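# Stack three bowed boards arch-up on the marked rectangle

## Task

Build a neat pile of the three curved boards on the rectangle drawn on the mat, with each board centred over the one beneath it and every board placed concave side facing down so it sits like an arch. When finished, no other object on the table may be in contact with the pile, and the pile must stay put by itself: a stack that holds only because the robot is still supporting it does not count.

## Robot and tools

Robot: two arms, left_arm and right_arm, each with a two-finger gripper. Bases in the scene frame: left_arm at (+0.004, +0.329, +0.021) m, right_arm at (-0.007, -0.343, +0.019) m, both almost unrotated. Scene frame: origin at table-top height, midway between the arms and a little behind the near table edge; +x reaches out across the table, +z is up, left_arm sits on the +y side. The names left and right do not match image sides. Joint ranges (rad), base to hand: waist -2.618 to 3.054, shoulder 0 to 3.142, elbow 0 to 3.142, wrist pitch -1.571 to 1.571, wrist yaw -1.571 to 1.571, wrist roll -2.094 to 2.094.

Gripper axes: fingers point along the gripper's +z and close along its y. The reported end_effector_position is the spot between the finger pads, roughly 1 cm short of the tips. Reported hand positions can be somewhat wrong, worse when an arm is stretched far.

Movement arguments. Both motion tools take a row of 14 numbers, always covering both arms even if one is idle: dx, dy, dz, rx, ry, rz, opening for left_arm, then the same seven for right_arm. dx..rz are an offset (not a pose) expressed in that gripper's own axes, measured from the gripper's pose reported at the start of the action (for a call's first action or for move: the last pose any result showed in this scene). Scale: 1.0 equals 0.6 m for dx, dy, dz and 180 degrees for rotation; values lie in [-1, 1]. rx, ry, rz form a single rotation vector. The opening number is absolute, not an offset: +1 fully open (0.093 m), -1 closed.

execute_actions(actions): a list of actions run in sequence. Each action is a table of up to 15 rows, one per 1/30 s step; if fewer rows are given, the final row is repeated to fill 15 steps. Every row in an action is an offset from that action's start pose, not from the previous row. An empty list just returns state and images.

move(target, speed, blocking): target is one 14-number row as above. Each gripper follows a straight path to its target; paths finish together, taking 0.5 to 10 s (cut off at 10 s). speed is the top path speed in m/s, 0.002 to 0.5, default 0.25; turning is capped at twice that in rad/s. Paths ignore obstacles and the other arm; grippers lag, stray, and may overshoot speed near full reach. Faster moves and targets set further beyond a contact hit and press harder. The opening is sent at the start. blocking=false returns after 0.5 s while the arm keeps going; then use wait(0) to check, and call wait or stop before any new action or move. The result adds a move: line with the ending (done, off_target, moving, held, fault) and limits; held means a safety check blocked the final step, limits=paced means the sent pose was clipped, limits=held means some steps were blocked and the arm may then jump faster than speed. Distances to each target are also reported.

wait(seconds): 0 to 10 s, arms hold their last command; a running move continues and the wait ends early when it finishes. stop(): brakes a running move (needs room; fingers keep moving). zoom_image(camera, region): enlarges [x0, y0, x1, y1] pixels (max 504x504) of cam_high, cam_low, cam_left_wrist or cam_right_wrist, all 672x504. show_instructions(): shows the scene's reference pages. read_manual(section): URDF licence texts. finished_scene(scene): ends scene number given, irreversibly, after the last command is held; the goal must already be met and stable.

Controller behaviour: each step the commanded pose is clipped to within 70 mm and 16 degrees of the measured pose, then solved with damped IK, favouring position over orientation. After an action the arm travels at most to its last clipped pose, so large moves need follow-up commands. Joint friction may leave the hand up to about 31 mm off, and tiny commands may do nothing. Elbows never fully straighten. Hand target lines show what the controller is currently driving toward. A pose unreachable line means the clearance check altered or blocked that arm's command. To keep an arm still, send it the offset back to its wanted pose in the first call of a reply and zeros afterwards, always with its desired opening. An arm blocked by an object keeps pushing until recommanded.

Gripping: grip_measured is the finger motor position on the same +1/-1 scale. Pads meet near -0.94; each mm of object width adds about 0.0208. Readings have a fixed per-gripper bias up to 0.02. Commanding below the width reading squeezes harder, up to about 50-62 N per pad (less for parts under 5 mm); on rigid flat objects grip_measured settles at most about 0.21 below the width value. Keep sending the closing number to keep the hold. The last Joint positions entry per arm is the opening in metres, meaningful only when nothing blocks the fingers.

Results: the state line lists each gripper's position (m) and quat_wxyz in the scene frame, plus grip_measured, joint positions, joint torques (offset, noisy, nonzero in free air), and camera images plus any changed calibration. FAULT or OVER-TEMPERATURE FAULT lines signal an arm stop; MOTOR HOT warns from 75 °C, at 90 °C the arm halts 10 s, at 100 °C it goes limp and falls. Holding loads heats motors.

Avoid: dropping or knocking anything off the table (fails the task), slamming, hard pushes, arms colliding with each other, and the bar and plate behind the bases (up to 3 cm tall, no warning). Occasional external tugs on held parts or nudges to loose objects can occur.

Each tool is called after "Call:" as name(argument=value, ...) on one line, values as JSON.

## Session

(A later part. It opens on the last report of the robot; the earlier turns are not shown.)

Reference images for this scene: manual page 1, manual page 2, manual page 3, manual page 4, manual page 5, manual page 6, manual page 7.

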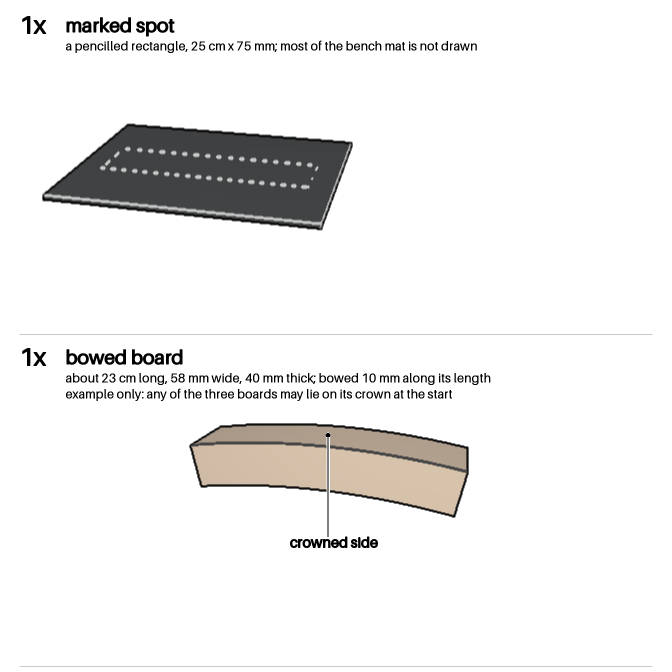

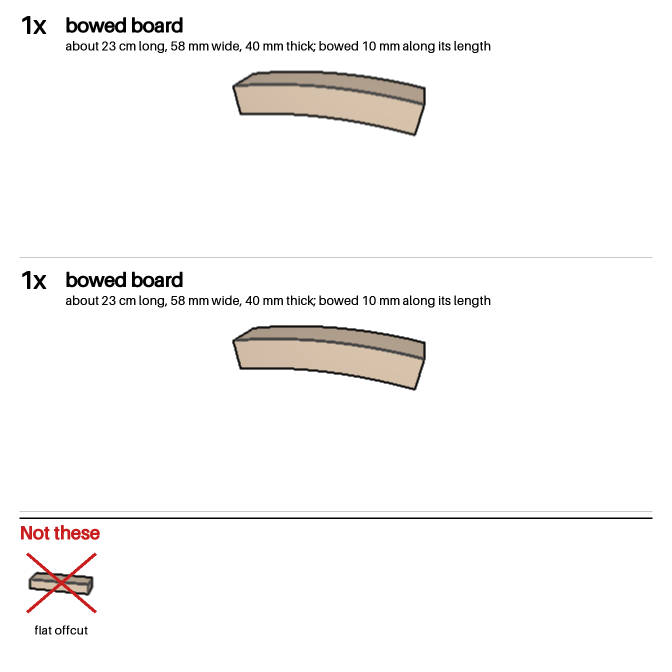

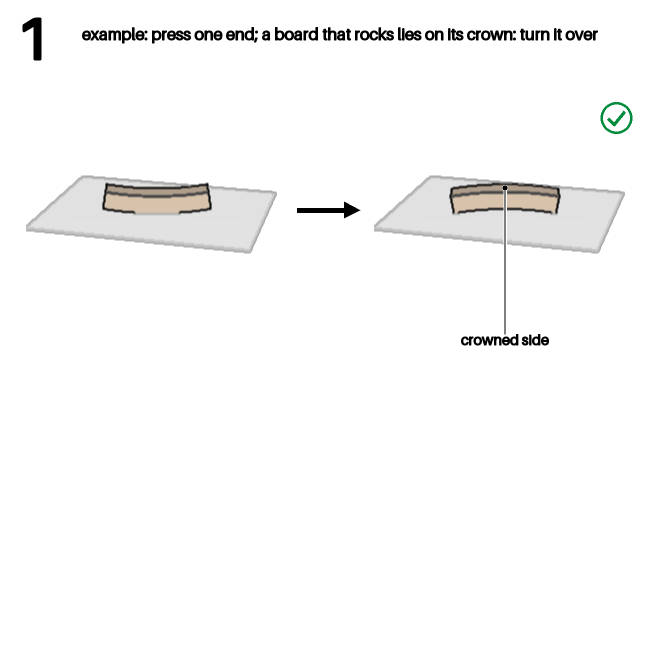

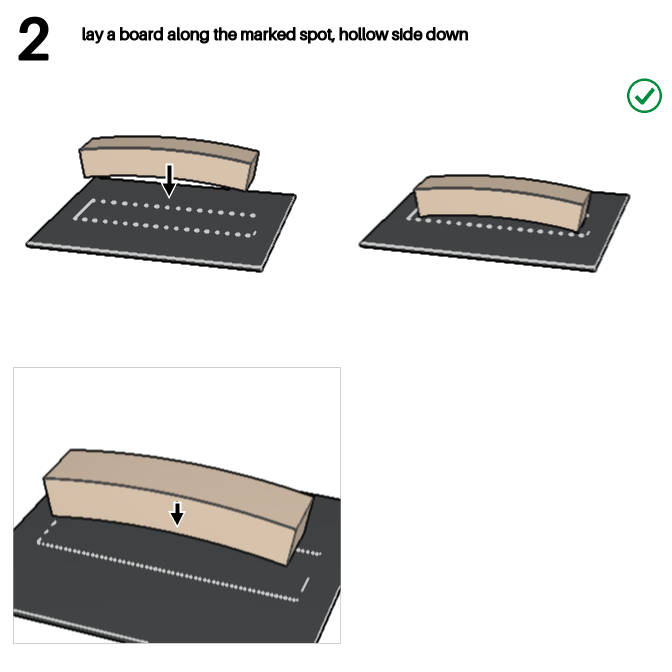

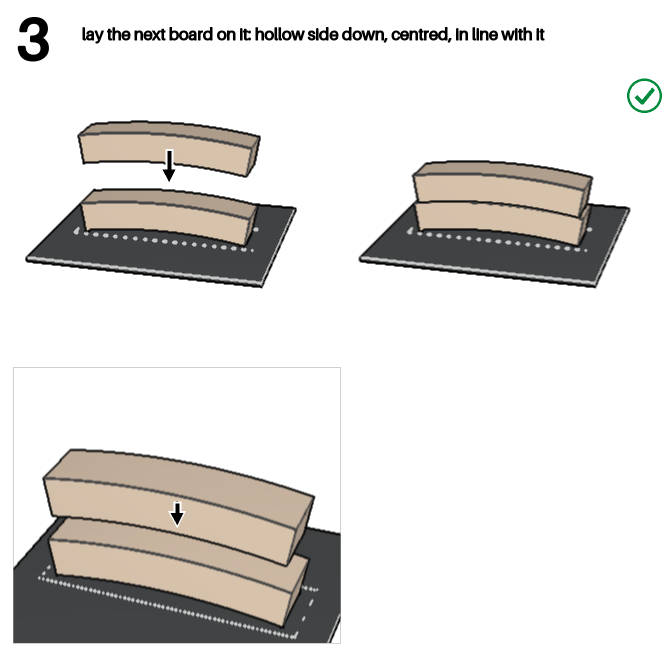

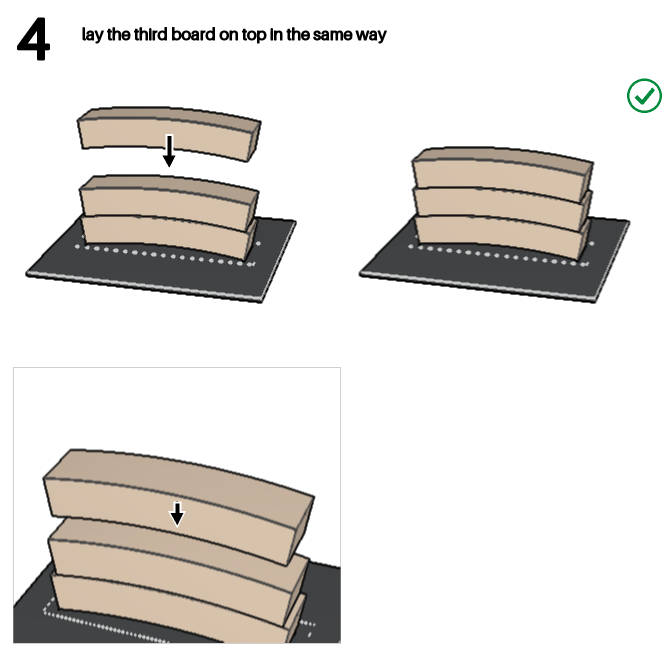

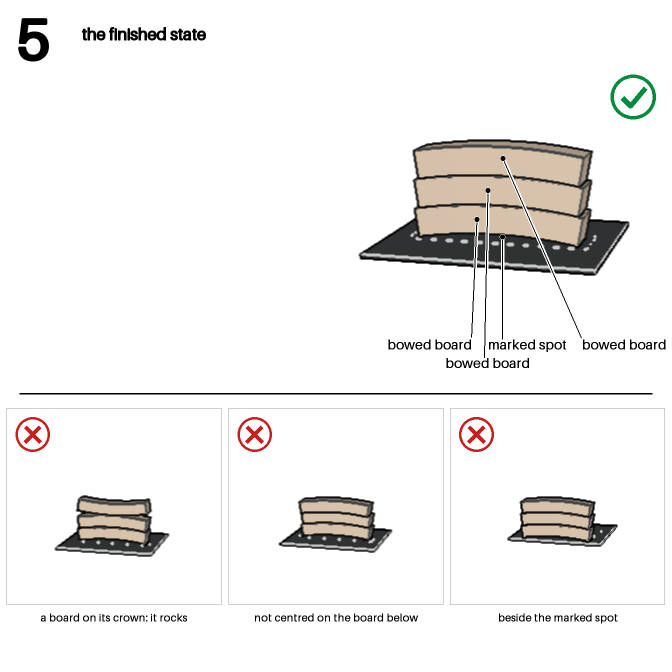

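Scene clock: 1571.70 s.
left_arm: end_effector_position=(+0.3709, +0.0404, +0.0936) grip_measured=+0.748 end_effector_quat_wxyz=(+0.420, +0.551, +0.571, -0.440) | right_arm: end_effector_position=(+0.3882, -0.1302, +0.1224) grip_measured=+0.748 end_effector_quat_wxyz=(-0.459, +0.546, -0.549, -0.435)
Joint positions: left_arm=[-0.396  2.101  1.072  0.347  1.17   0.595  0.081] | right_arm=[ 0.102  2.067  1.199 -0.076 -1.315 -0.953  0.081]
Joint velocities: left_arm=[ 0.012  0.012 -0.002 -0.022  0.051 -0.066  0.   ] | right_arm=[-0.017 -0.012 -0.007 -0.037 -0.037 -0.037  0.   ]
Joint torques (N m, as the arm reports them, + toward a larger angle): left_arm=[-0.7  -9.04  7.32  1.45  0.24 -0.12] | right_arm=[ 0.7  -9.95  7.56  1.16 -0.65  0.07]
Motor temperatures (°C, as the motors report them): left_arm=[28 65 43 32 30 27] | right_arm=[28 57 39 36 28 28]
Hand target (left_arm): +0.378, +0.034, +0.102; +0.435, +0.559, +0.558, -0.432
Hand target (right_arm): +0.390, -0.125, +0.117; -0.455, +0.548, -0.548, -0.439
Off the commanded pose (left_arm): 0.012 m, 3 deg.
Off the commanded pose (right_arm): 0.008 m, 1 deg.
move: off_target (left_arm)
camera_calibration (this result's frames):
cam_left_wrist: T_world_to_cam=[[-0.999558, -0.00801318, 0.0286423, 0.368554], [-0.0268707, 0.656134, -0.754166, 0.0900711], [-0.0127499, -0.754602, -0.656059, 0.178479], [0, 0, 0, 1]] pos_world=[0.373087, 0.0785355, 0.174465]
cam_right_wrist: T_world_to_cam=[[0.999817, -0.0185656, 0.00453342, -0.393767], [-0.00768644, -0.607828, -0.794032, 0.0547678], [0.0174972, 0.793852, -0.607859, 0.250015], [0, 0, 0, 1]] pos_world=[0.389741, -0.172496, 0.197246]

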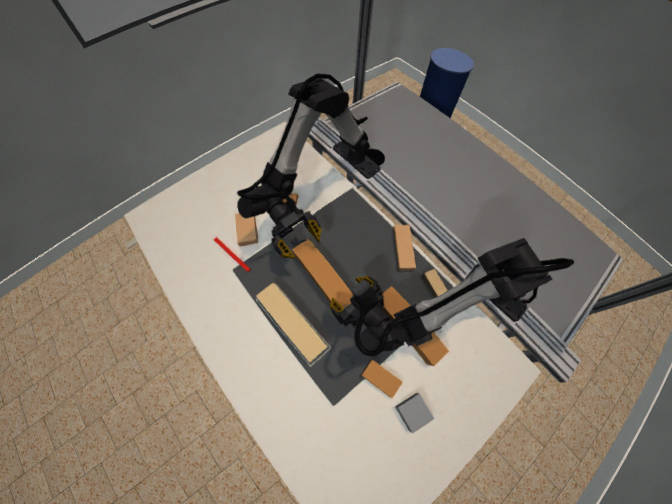

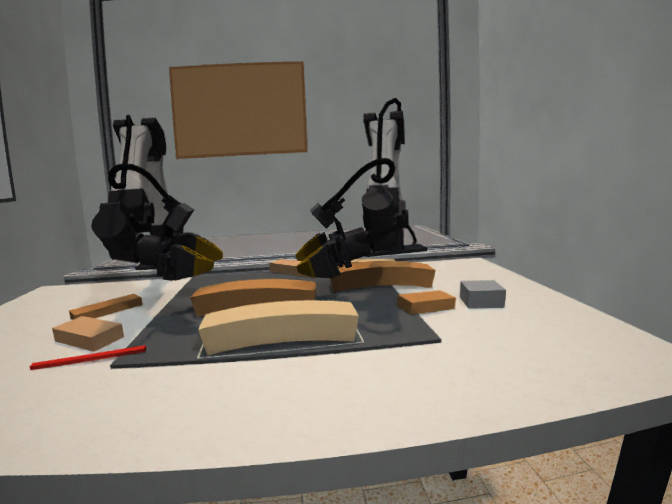

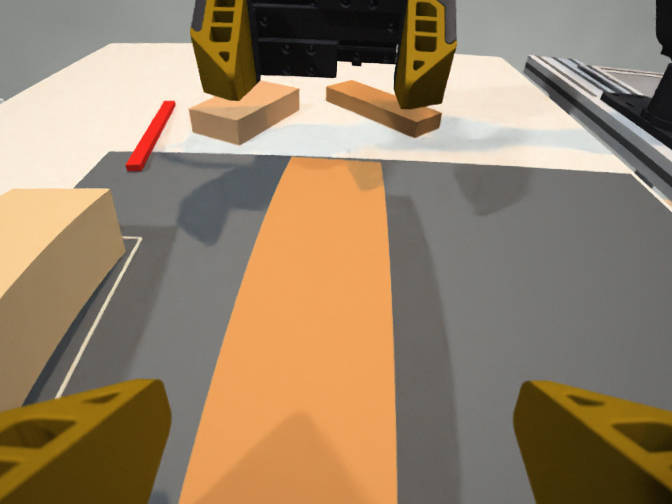

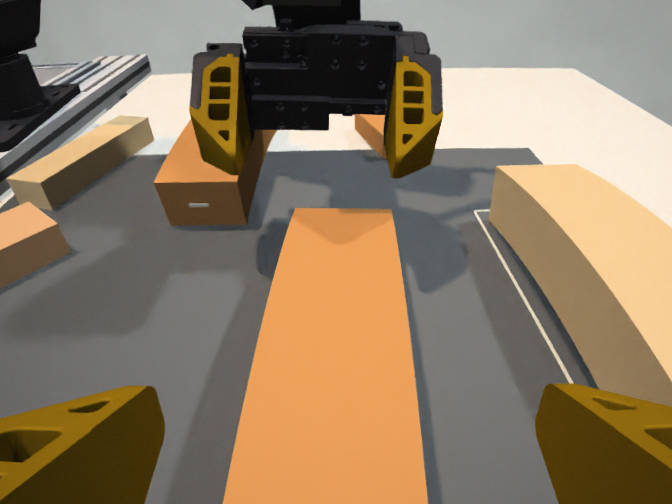

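Call:
move(target=[0.087,0.026,0.032,0,0,0.009,0.75,0.102,0.01,0.036,-0.005,0,0,0.75], speed=0.04)

Scene clock: 1579.40 s.
left_arm: end_effector_position=(+0.3832, +0.0366, +0.0553) grip_measured=+0.748 end_effector_quat_wxyz=(+0.446, +0.569, +0.540, -0.431) | right_arm: end_effector_position=(+0.3925, -0.1248, +0.0743) grip_measured=+0.748 end_effector_quat_wxyz=(-0.470, +0.556, -0.536, -0.428)
Joint positions: left_arm=[-0.393  2.265  1.105  0.536  1.193  0.628  0.081] | right_arm=[ 0.113  2.202  1.166  0.141 -1.315 -0.946  0.081]
Joint velocities: left_arm=[-0.012  0.007  0.002  0.007  0.022  0.037 -0.   ] | right_arm=[-0.002 -0.002  0.002  0.051 -0.051  0.007  0.   ]
Joint torques (N m, as the arm reports them, + toward a larger angle): left_arm=[-0.62 -7.85  6.02  1.04  0.   -0.22] | right_arm=[  0.6  -10.41   4.12   1.26  -0.63   0.08]
Motor temperatures (°C, as the motors report them): left_arm=[28 66 44 33 29 27] | right_arm=[28 57 39 36 28 28]
Hand target (left_arm): +0.383, +0.036, +0.038; +0.427, +0.559, +0.563, -0.433
Hand target (right_arm): +0.384, -0.122, +0.058; -0.454, +0.550, -0.546, -0.440
Off the commanded pose (left_arm): 0.018 m, 4 deg.
Off the commanded pose (right_arm): 0.019 m, 3 deg.
move: off_target (left_arm, right_arm)
camera_calibration (this result's frames):
cam_left_wrist: T_world_to_cam=[[-0.998472, 0.0160793, -0.0528727, 0.385166], [0.0511312, 0.631793, -0.773449, 0.0361105], [0.0209681, -0.774971, -0.631649, 0.137168], [0, 0, 0, 1]] pos_world=[0.379855, 0.0772934, 0.134936]
cam_right_wrist: T_world_to_cam=[[0.998939, -0.00957372, 0.04504, -0.399324], [0.0301744, -0.602752, -0.797358, 0.0058983], [0.0347816, 0.797871, -0.601824, 0.209721], [0, 0, 0, 1]] pos_world=[0.391428, -0.167598, 0.148904]

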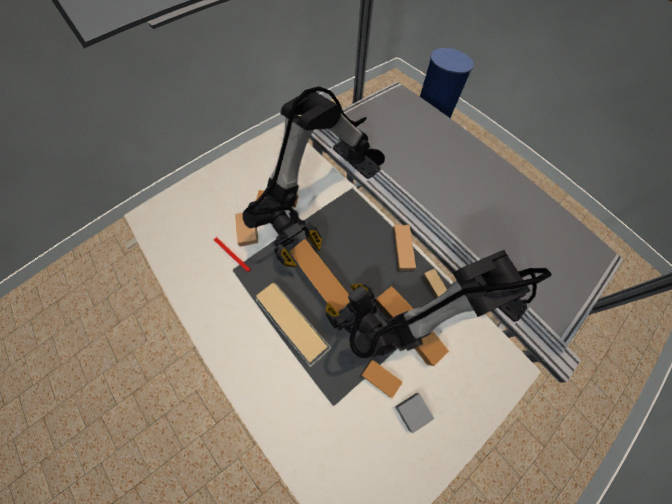

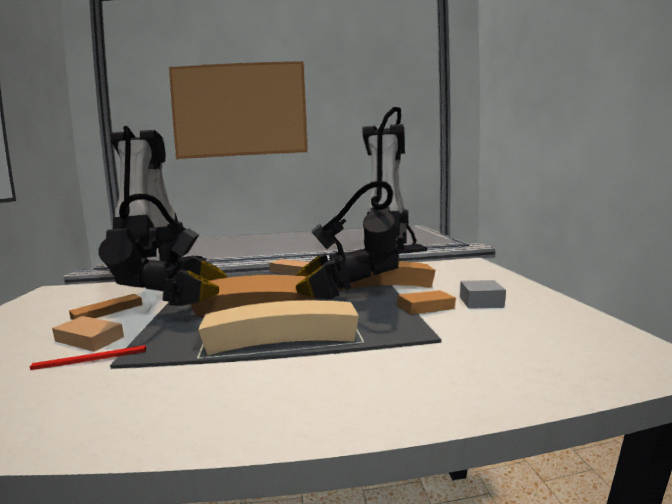

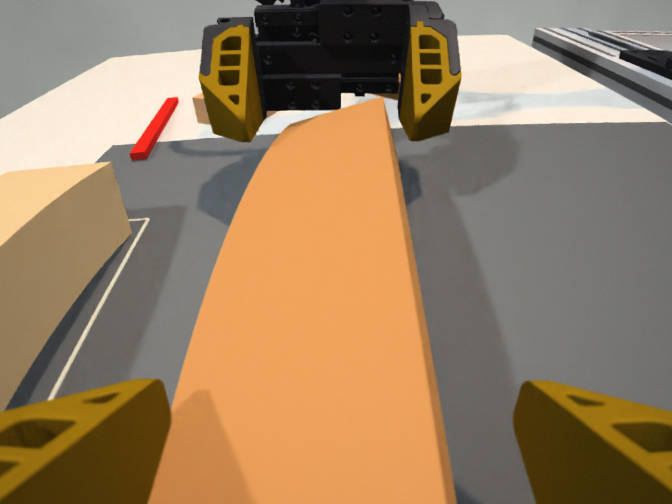

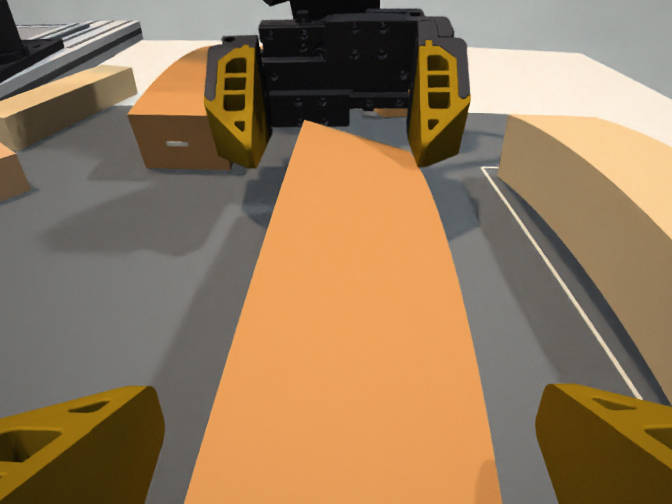

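Left finger landed on the far edge and tilted the board. Lift left, shift +x.

Call:
move(target=[-0.05,0,-0.015,0,0,-0.015,0.75,0,0,0,0,0,0,0.75], speed=0.03)

Call:
move(target=[0,0.03,0,0,0,0,0.75,0,0,0,0,0,0,0.75], speed=0.03)

Scene clock: 1583.30 s.
left_arm: end_effector_position=(+0.3809, +0.0369, +0.0801) grip_measured=+0.748 end_effector_quat_wxyz=(+0.436, +0.559, +0.550, -0.442) | right_arm: end_effector_position=(+0.3930, -0.1247, +0.0747) grip_measured=+0.748 end_effector_quat_wxyz=(-0.471, +0.556, -0.535, -0.427)
Joint positions: left_arm=[-0.392  2.188  1.105  0.453  1.199  0.592  0.081] | right_arm=[ 0.113  2.202  1.166  0.147 -1.315 -0.944  0.081]
Joint velocities: left_arm=[ 0.022  0.017 -0.027 -0.051 -0.081 -0.022 -0.   ] | right_arm=[ 0.012  0.012  0.002 -0.022 -0.022  0.022  0.   ]
Joint torques (N m, as the arm reports them, + toward a larger angle): left_arm=[  0.31 -11.31   5.15   1.25   0.25  -0.1 ] | right_arm=[ -0.18 -12.32   5.83   1.09  -0.6    0.01]
Motor temperatures (°C, as the motors report them): left_arm=[28 67 44 33 29 27] | right_arm=[28 57 39 37 28 28]
Hand target (left_arm): +0.382, +0.039, +0.086; +0.437, +0.556, +0.553, -0.441
Hand target (right_arm): +0.392, -0.125, +0.074; -0.470, +0.556, -0.536, -0.428
Off the commanded pose (left_arm): 0.007 m, 0 deg.
Off the commanded pose (right_arm): 0.001 m, 0 deg.
move: done
camera_calibration (this result's frames):
cam_left_wrist: T_world_to_cam=[[-0.999863, 0.0119968, -0.0114038, 0.381507], [0.0164174, 0.631117, -0.775514, 0.0685893], [-0.00210654, -0.775595, -0.631228, 0.16189], [0, 0, 0, 1]] pos_world=[0.38067, 0.077696, 0.159732]
cam_right_wrist: T_world_to_cam=[[0.998757, -0.0100088, 0.0488277, -0.400123], [0.0329657, -0.602115, -0.797729, 0.00526649], [0.0373842, 0.798347, -0.601036, 0.208878], [0, 0, 0, 1]] pos_world=[0.391643, -0.167591, 0.149282]

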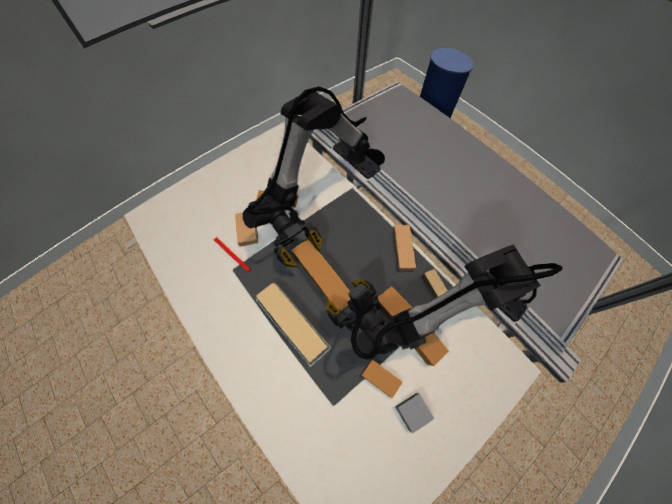

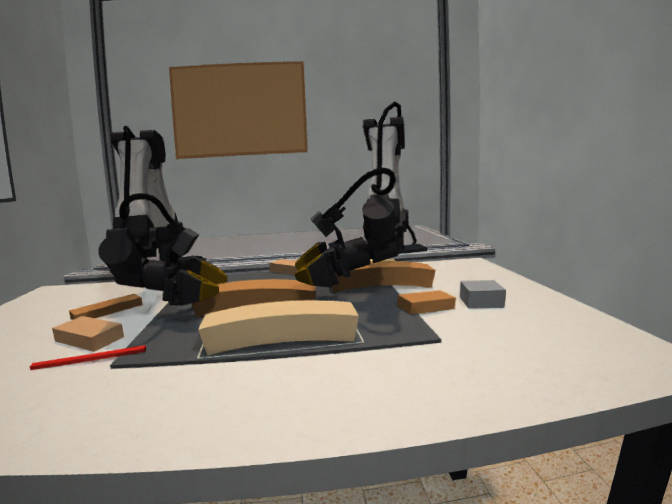

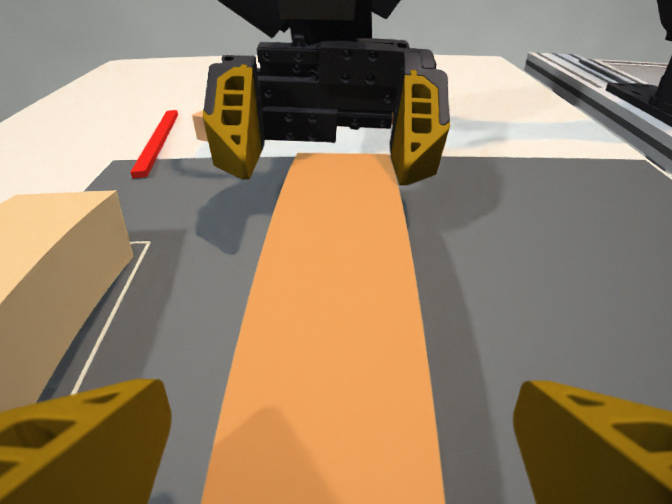

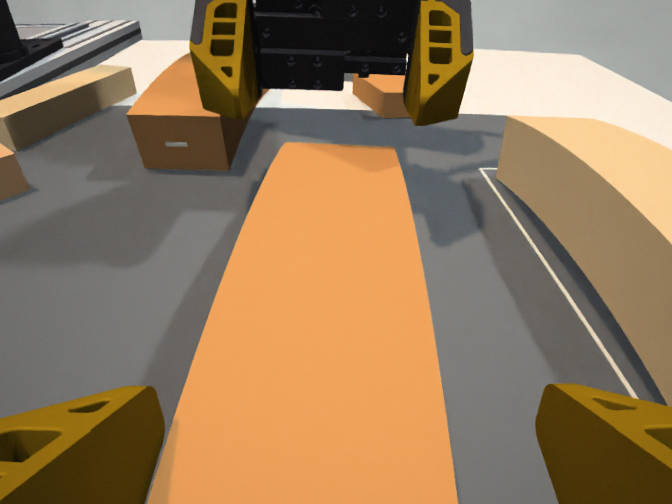

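Scene clock: 1584.13 s.
left_arm: end_effector_position=(+0.3918, +0.0333, +0.0777) grip_measured=+0.748 end_effector_quat_wxyz=(+0.433, +0.559, +0.551, -0.442) | right_arm: end_effector_position=(+0.3930, -0.1247, +0.0747) grip_measured=+0.748 end_effector_quat_wxyz=(-0.471, +0.556, -0.535, -0.427)
Joint positions: left_arm=[-0.392  2.223  1.168  0.41   1.199  0.602  0.081] | right_arm=[ 0.113  2.202  1.166  0.147 -1.315 -0.944  0.081]
Joint velocities: left_arm=[-0.012 -0.002 -0.002 -0.11   0.007  0.051  0.001] | right_arm=[ 0.007  0.007  0.012 -0.051 -0.051 -0.022 -0.   ]
Joint torques (N m, as the arm reports them, + toward a larger angle): left_arm=[ 1.22 -9.77  7.29  1.2   0.43 -0.08] | right_arm=[ -0.22 -12.52   5.71   1.17  -0.63   0.01]
Motor temperatures (°C, as the motors report them): left_arm=[28 67 44 33 29 27] | right_arm=[28 58 39 37 28 28]
Hand target (left_arm): +0.399, +0.037, +0.080; +0.437, +0.558, +0.550, -0.442
Hand target (right_arm): +0.393, -0.125, +0.075; -0.471, +0.556, -0.535, -0.427
Off the commanded pose (left_arm): 0.008 m, 0 deg.
Off the commanded pose (right_arm): 0.000 m, 0 deg.
move: done
camera_calibration (this result's frames):
cam_left_wrist: T_world_to_cam=[[-0.999873, 0.0143949, -0.00680545, 0.391984], [0.014394, 0.634431, -0.772845, 0.0693257], [-0.00680748, -0.772845, -0.634558, 0.159627], [0, 0, 0, 1]] pos_world=[0.392023, 0.0737418, 0.157538]
cam_right_wrist: T_world_to_cam=[[0.998757, -0.0100088, 0.0488277, -0.400123], [0.0329657, -0.602115, -0.797729, 0.00526649], [0.0373842, 0.798347, -0.601036, 0.208878], [0, 0, 0, 1]] pos_world=[0.391643, -0.167591, 0.149282]

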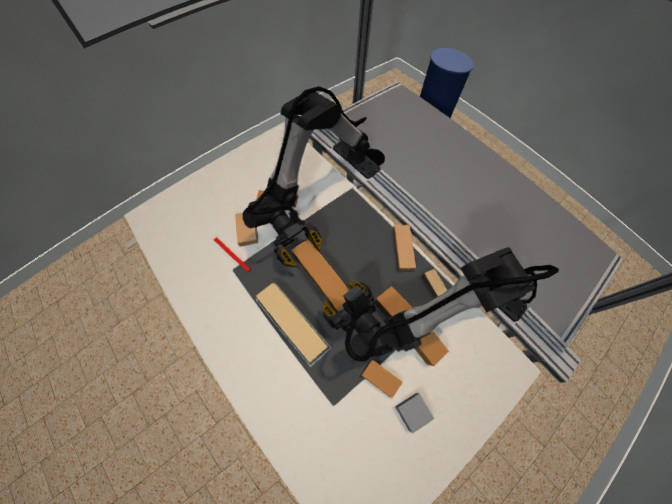

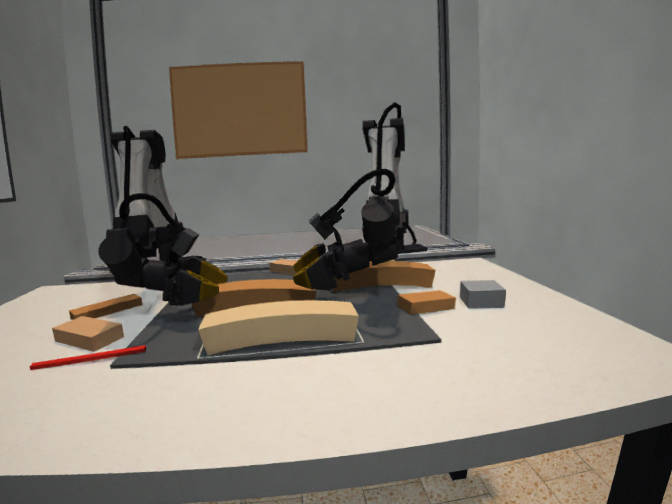

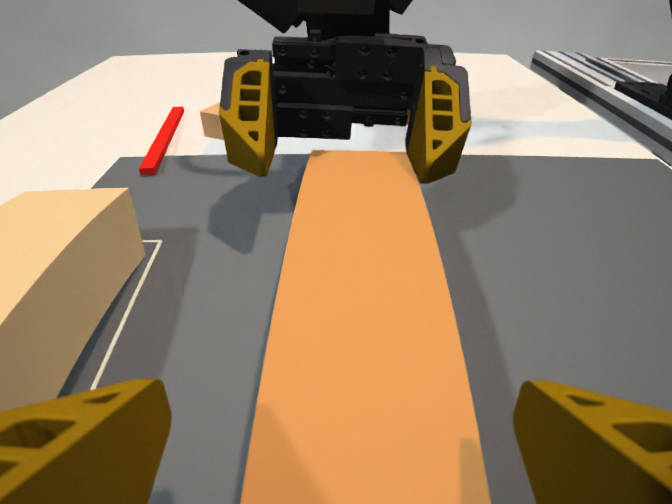

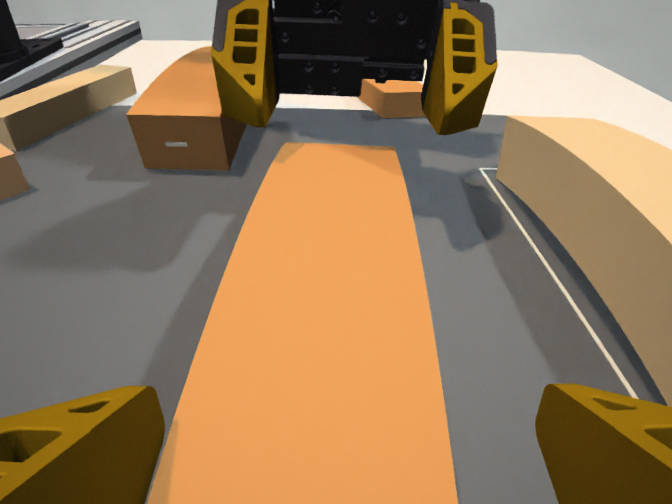

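Call:
move(target=[0.063,-0.01,0.011,0,0,0,1,0.055,0.028,0.012,0,0,0.015,1], speed=0.03)

Scene clock: 1588.13 s.
left_arm: end_effector_position=(+0.3885, +0.0350, +0.0435) grip_measured=+1.000 end_effector_quat_wxyz=(+0.429, +0.558, +0.554, -0.444) | right_arm: end_effector_position=(+0.3872, -0.1254, +0.0563) grip_measured=+0.983 end_effector_quat_wxyz=(-0.476, +0.552, -0.536, -0.427)
Joint positions: left_arm=[-0.392  2.313  1.15   0.504  1.199  0.605  0.093] | right_arm=[ 0.113  2.24   1.105  0.299 -1.315 -0.891  0.092]
Joint velocities: left_arm=[-0.002 -0.007 -0.002 -0.066 -0.007 -0.007  0.   ] | right_arm=[ 0.012 -0.007 -0.007  0.154  0.037 -0.037  0.001]
Joint torques (N m, as the arm reports them, + toward a larger angle): left_arm=[ -0.07 -10.05   3.74   1.47   0.27  -0.1 ] | right_arm=[  0.48 -10.27   3.7    1.37  -0.54   0.09]
Motor temperatures (°C, as the motors report them): left_arm=[28 67 44 34 29 27] | right_arm=[28 58 39 37 28 28]
Hand target (left_arm): +0.386, +0.036, +0.040; +0.433, +0.560, +0.551, -0.442
Hand target (right_arm): +0.378, -0.124, +0.040; -0.460, +0.544, -0.548, -0.438
Off the commanded pose (left_arm): 0.005 m, 1 deg.
Off the commanded pose (right_arm): 0.019 m, 3 deg.
move: off_target (right_arm)
camera_calibration (this result's frames):
cam_left_wrist: T_world_to_cam=[[-0.999885, 0.0148171, 0.00332651, 0.388018], [0.00688637, 0.637639, -0.770304, 0.0445317], [-0.0135348, -0.770192, -0.637668, 0.141796], [0, 0, 0, 1]] pos_world=[0.389586, 0.0750656, 0.123431]
cam_right_wrist: T_world_to_cam=[[0.998573, -0.0207973, 0.0491917, -0.394756], [0.0271649, -0.595237, -0.803091, -0.0061754], [0.0459828, 0.803281, -0.593823, 0.19549], [0, 0, 0, 1]] pos_world=[0.385371, -0.168919, 0.130546]

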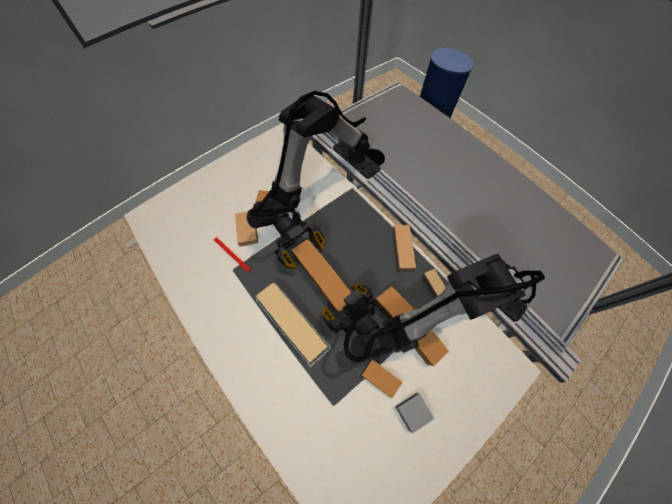

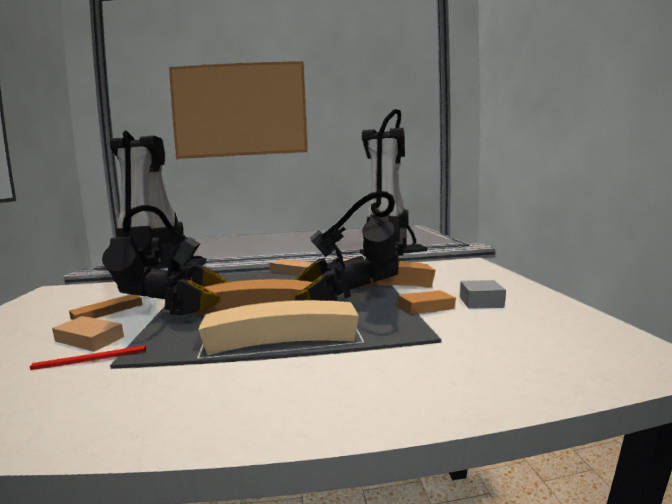

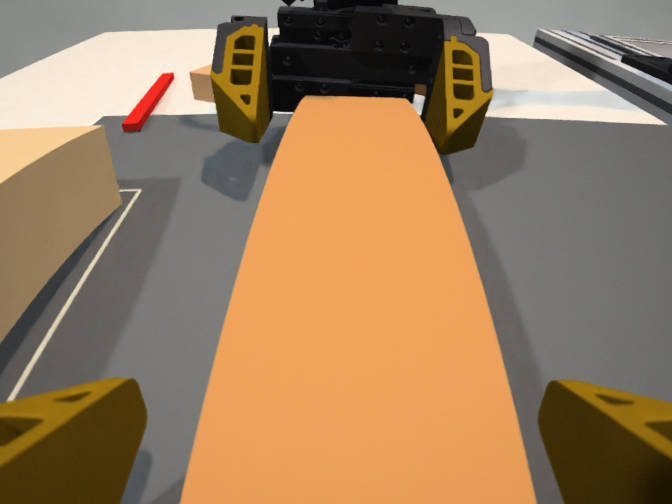

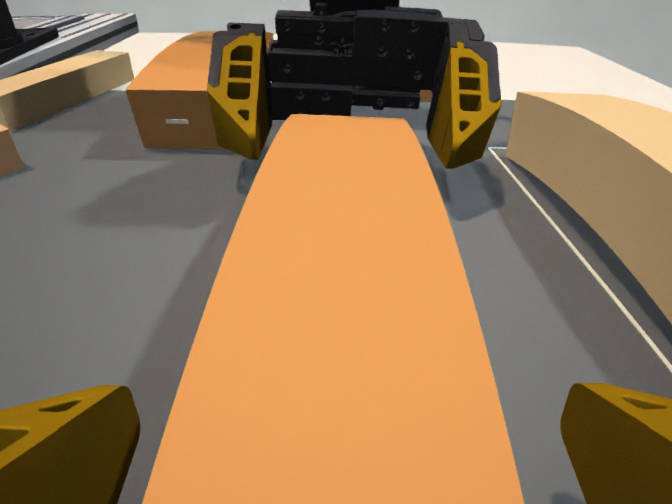

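Call:
move(target=[0.022,-0.012,0.006,0,0,0,1,0.025,0.02,0.006,-0.005,0,0.015,1], speed=0.02)

Scene clock: 1591.43 s.
left_arm: end_effector_position=(+0.3862, +0.0359, +0.0369) grip_measured=+1.000 end_effector_quat_wxyz=(+0.431, +0.559, +0.553, -0.443) | right_arm: end_effector_position=(+0.3885, -0.1252, +0.0575) grip_measured=+0.983 end_effector_quat_wxyz=(-0.479, +0.552, -0.534, -0.425)
Joint positions: left_arm=[-0.392  2.329  1.136  0.541  1.199  0.604  0.093] | right_arm=[ 0.113  2.24   1.105  0.314 -1.315 -0.884  0.092]
Joint velocities: left_arm=[-0.002  0.007  0.012 -0.051  0.007 -0.007  0.   ] | right_arm=[ 0.007  0.007  0.007  0.022  0.051 -0.037 -0.001]
Joint torques (N m, as the arm reports them, + toward a larger angle): left_arm=[-0.57 -9.49  3.5   1.52  0.22 -0.13] | right_arm=[  0.28 -10.1    3.1    1.36  -0.68   0.14]
Motor temperatures (°C, as the motors report them): left_arm=[28 68 44 34 29 27] | right_arm=[28 58 38 37 28 28]
Hand target (left_arm): +0.381, +0.035, +0.030; +0.429, +0.558, +0.554, -0.444
Hand target (right_arm): +0.376, -0.124, +0.041; -0.461, +0.543, -0.546, -0.442
Off the commanded pose (left_arm): 0.009 m, 0 deg.
Off the commanded pose (right_arm): 0.021 m, 3 deg.
move: off_target (right_arm)
camera_calibration (this result's frames):
cam_left_wrist: T_world_to_cam=[[-0.999891, 0.0146519, -0.0017436, 0.385896], [0.0106662, 0.63608, -0.771549, 0.0375709], [-0.0101956, -0.771484, -0.636167, 0.136961], [0, 0, 0, 1]] pos_world=[0.38685, 0.0761111, 0.116791]
cam_right_wrist: T_world_to_cam=[[0.998097, -0.0222469, 0.0575044, -0.396587], [0.0331068, -0.593423, -0.80421, -0.00716296], [0.0520156, 0.804584, -0.591557, 0.193698], [0, 0, 0, 1]] pos_world=[0.385994, -0.168919, 0.131628]

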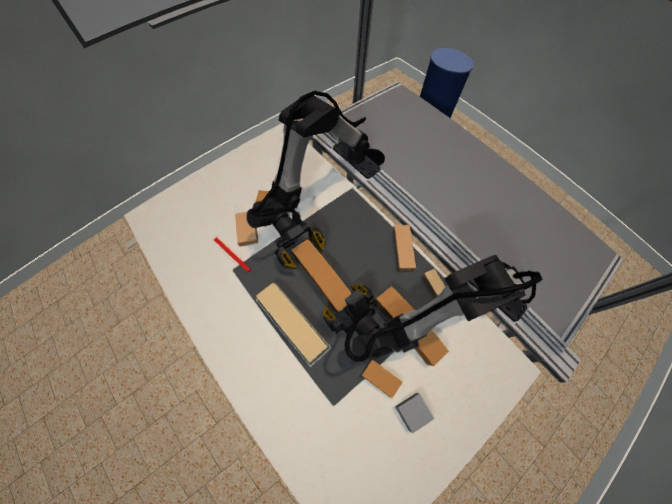

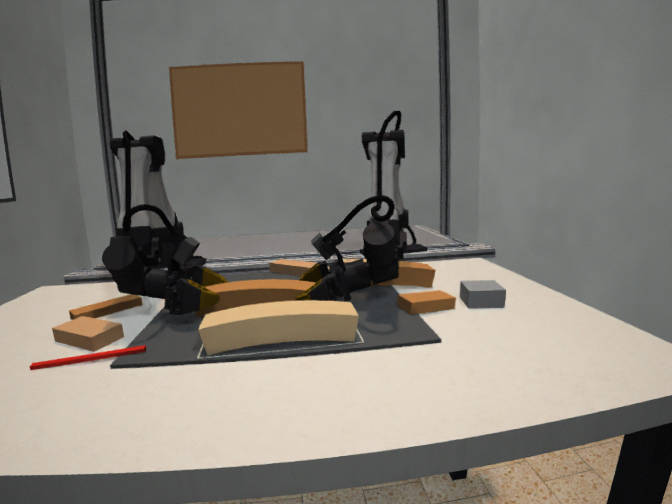

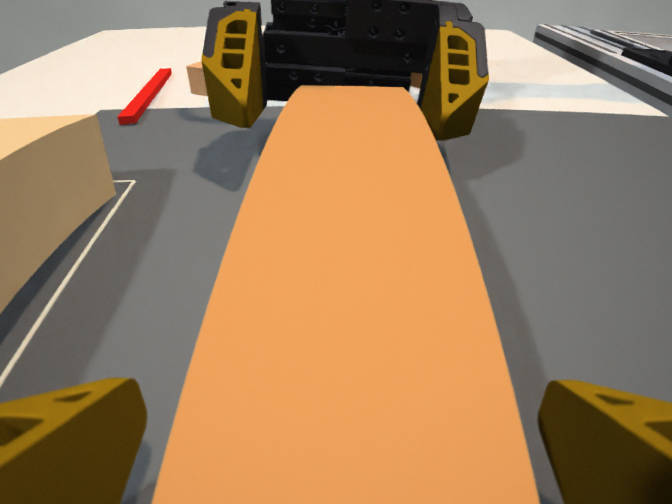

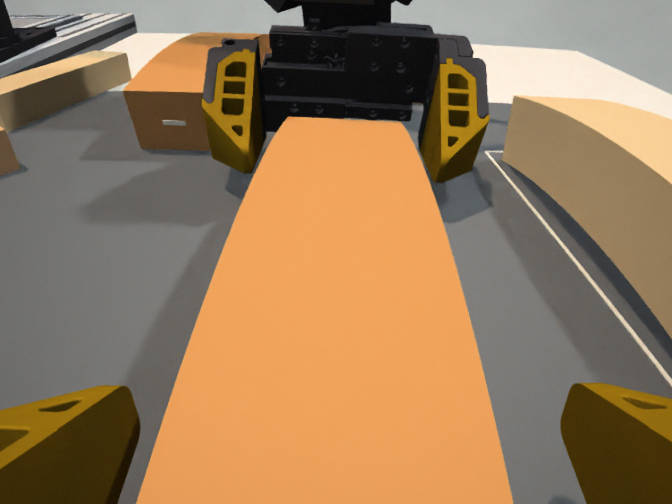

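Call:
execute_actions(actions=[])

Scene clock: 1596.27 s.
left_arm: end_effector_position=(+0.3864, +0.0358, +0.0372) grip_measured=+1.000 end_effector_quat_wxyz=(+0.432, +0.559, +0.552, -0.443) | right_arm: end_effector_position=(+0.3886, -0.1252, +0.0576) grip_measured=+0.983 end_effector_quat_wxyz=(-0.479, +0.552, -0.534, -0.425)
Joint positions: left_arm=[-0.392  2.329  1.136  0.544  1.199  0.603  0.093] | right_arm=[ 0.113  2.24   1.105  0.315 -1.315 -0.883  0.092]
Joint velocities: left_arm=[ 0.007 -0.007 -0.007  0.007 -0.051 -0.037  0.   ] | right_arm=[-0.022  0.007  0.002 -0.095 -0.007 -0.037 -0.   ]
Joint torques (N m, as the arm reports them, + toward a larger angle): left_arm=[-0.68 -9.73  3.43  1.52  0.27 -0.11] | right_arm=[  0.26 -10.11   3.15   1.3   -0.68   0.08]
Motor temperatures (°C, as the motors report them): left_arm=[28 68 43 34 29 27] | right_arm=[28 58 38 37 28 28]
Hand target (left_arm): +0.381, +0.035, +0.030; +0.429, +0.559, +0.554, -0.444
Hand target (right_arm): +0.376, -0.124, +0.041; -0.461, +0.543, -0.545, -0.442
Off the commanded pose (left_arm): 0.009 m, 0 deg.
Off the commanded pose (right_arm): 0.021 m, 3 deg.
camera_calibration (this result's frames):
cam_left_wrist: T_world_to_cam=[[-0.999884, 0.014608, -0.00428195, 0.386226], [0.0125888, 0.635343, -0.772128, 0.0371801], [-0.00855874, -0.772092, -0.635453, 0.136471], [0, 0, 0, 1]] pos_world=[0.386881, 0.0761038, 0.117082]
cam_right_wrist: T_world_to_cam=[[0.998074, -0.0223264, 0.0578823, -0.396677], [0.0333702, -0.59333, -0.804267, -0.00719897], [0.0522997, 0.804649, -0.591442, 0.193615], [0, 0, 0, 1]] pos_world=[0.386028, -0.16892, 0.131683]

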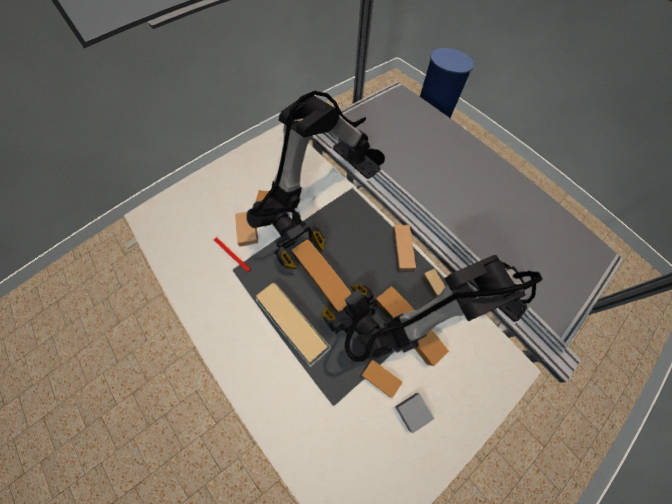

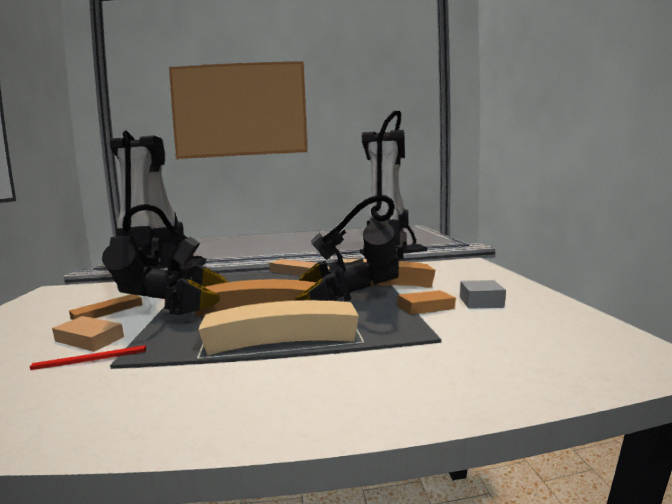

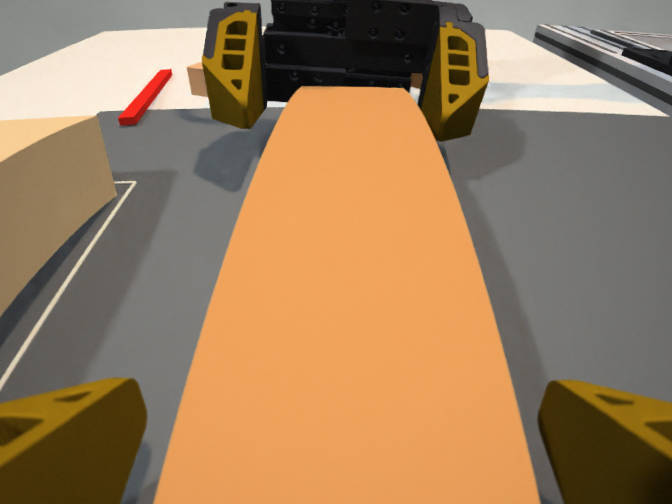

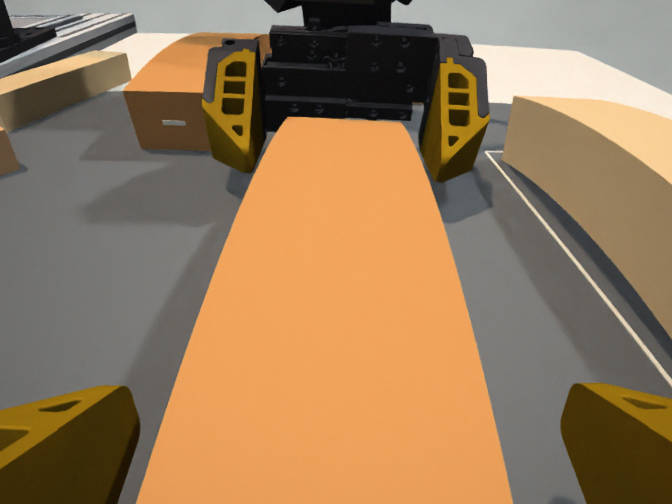

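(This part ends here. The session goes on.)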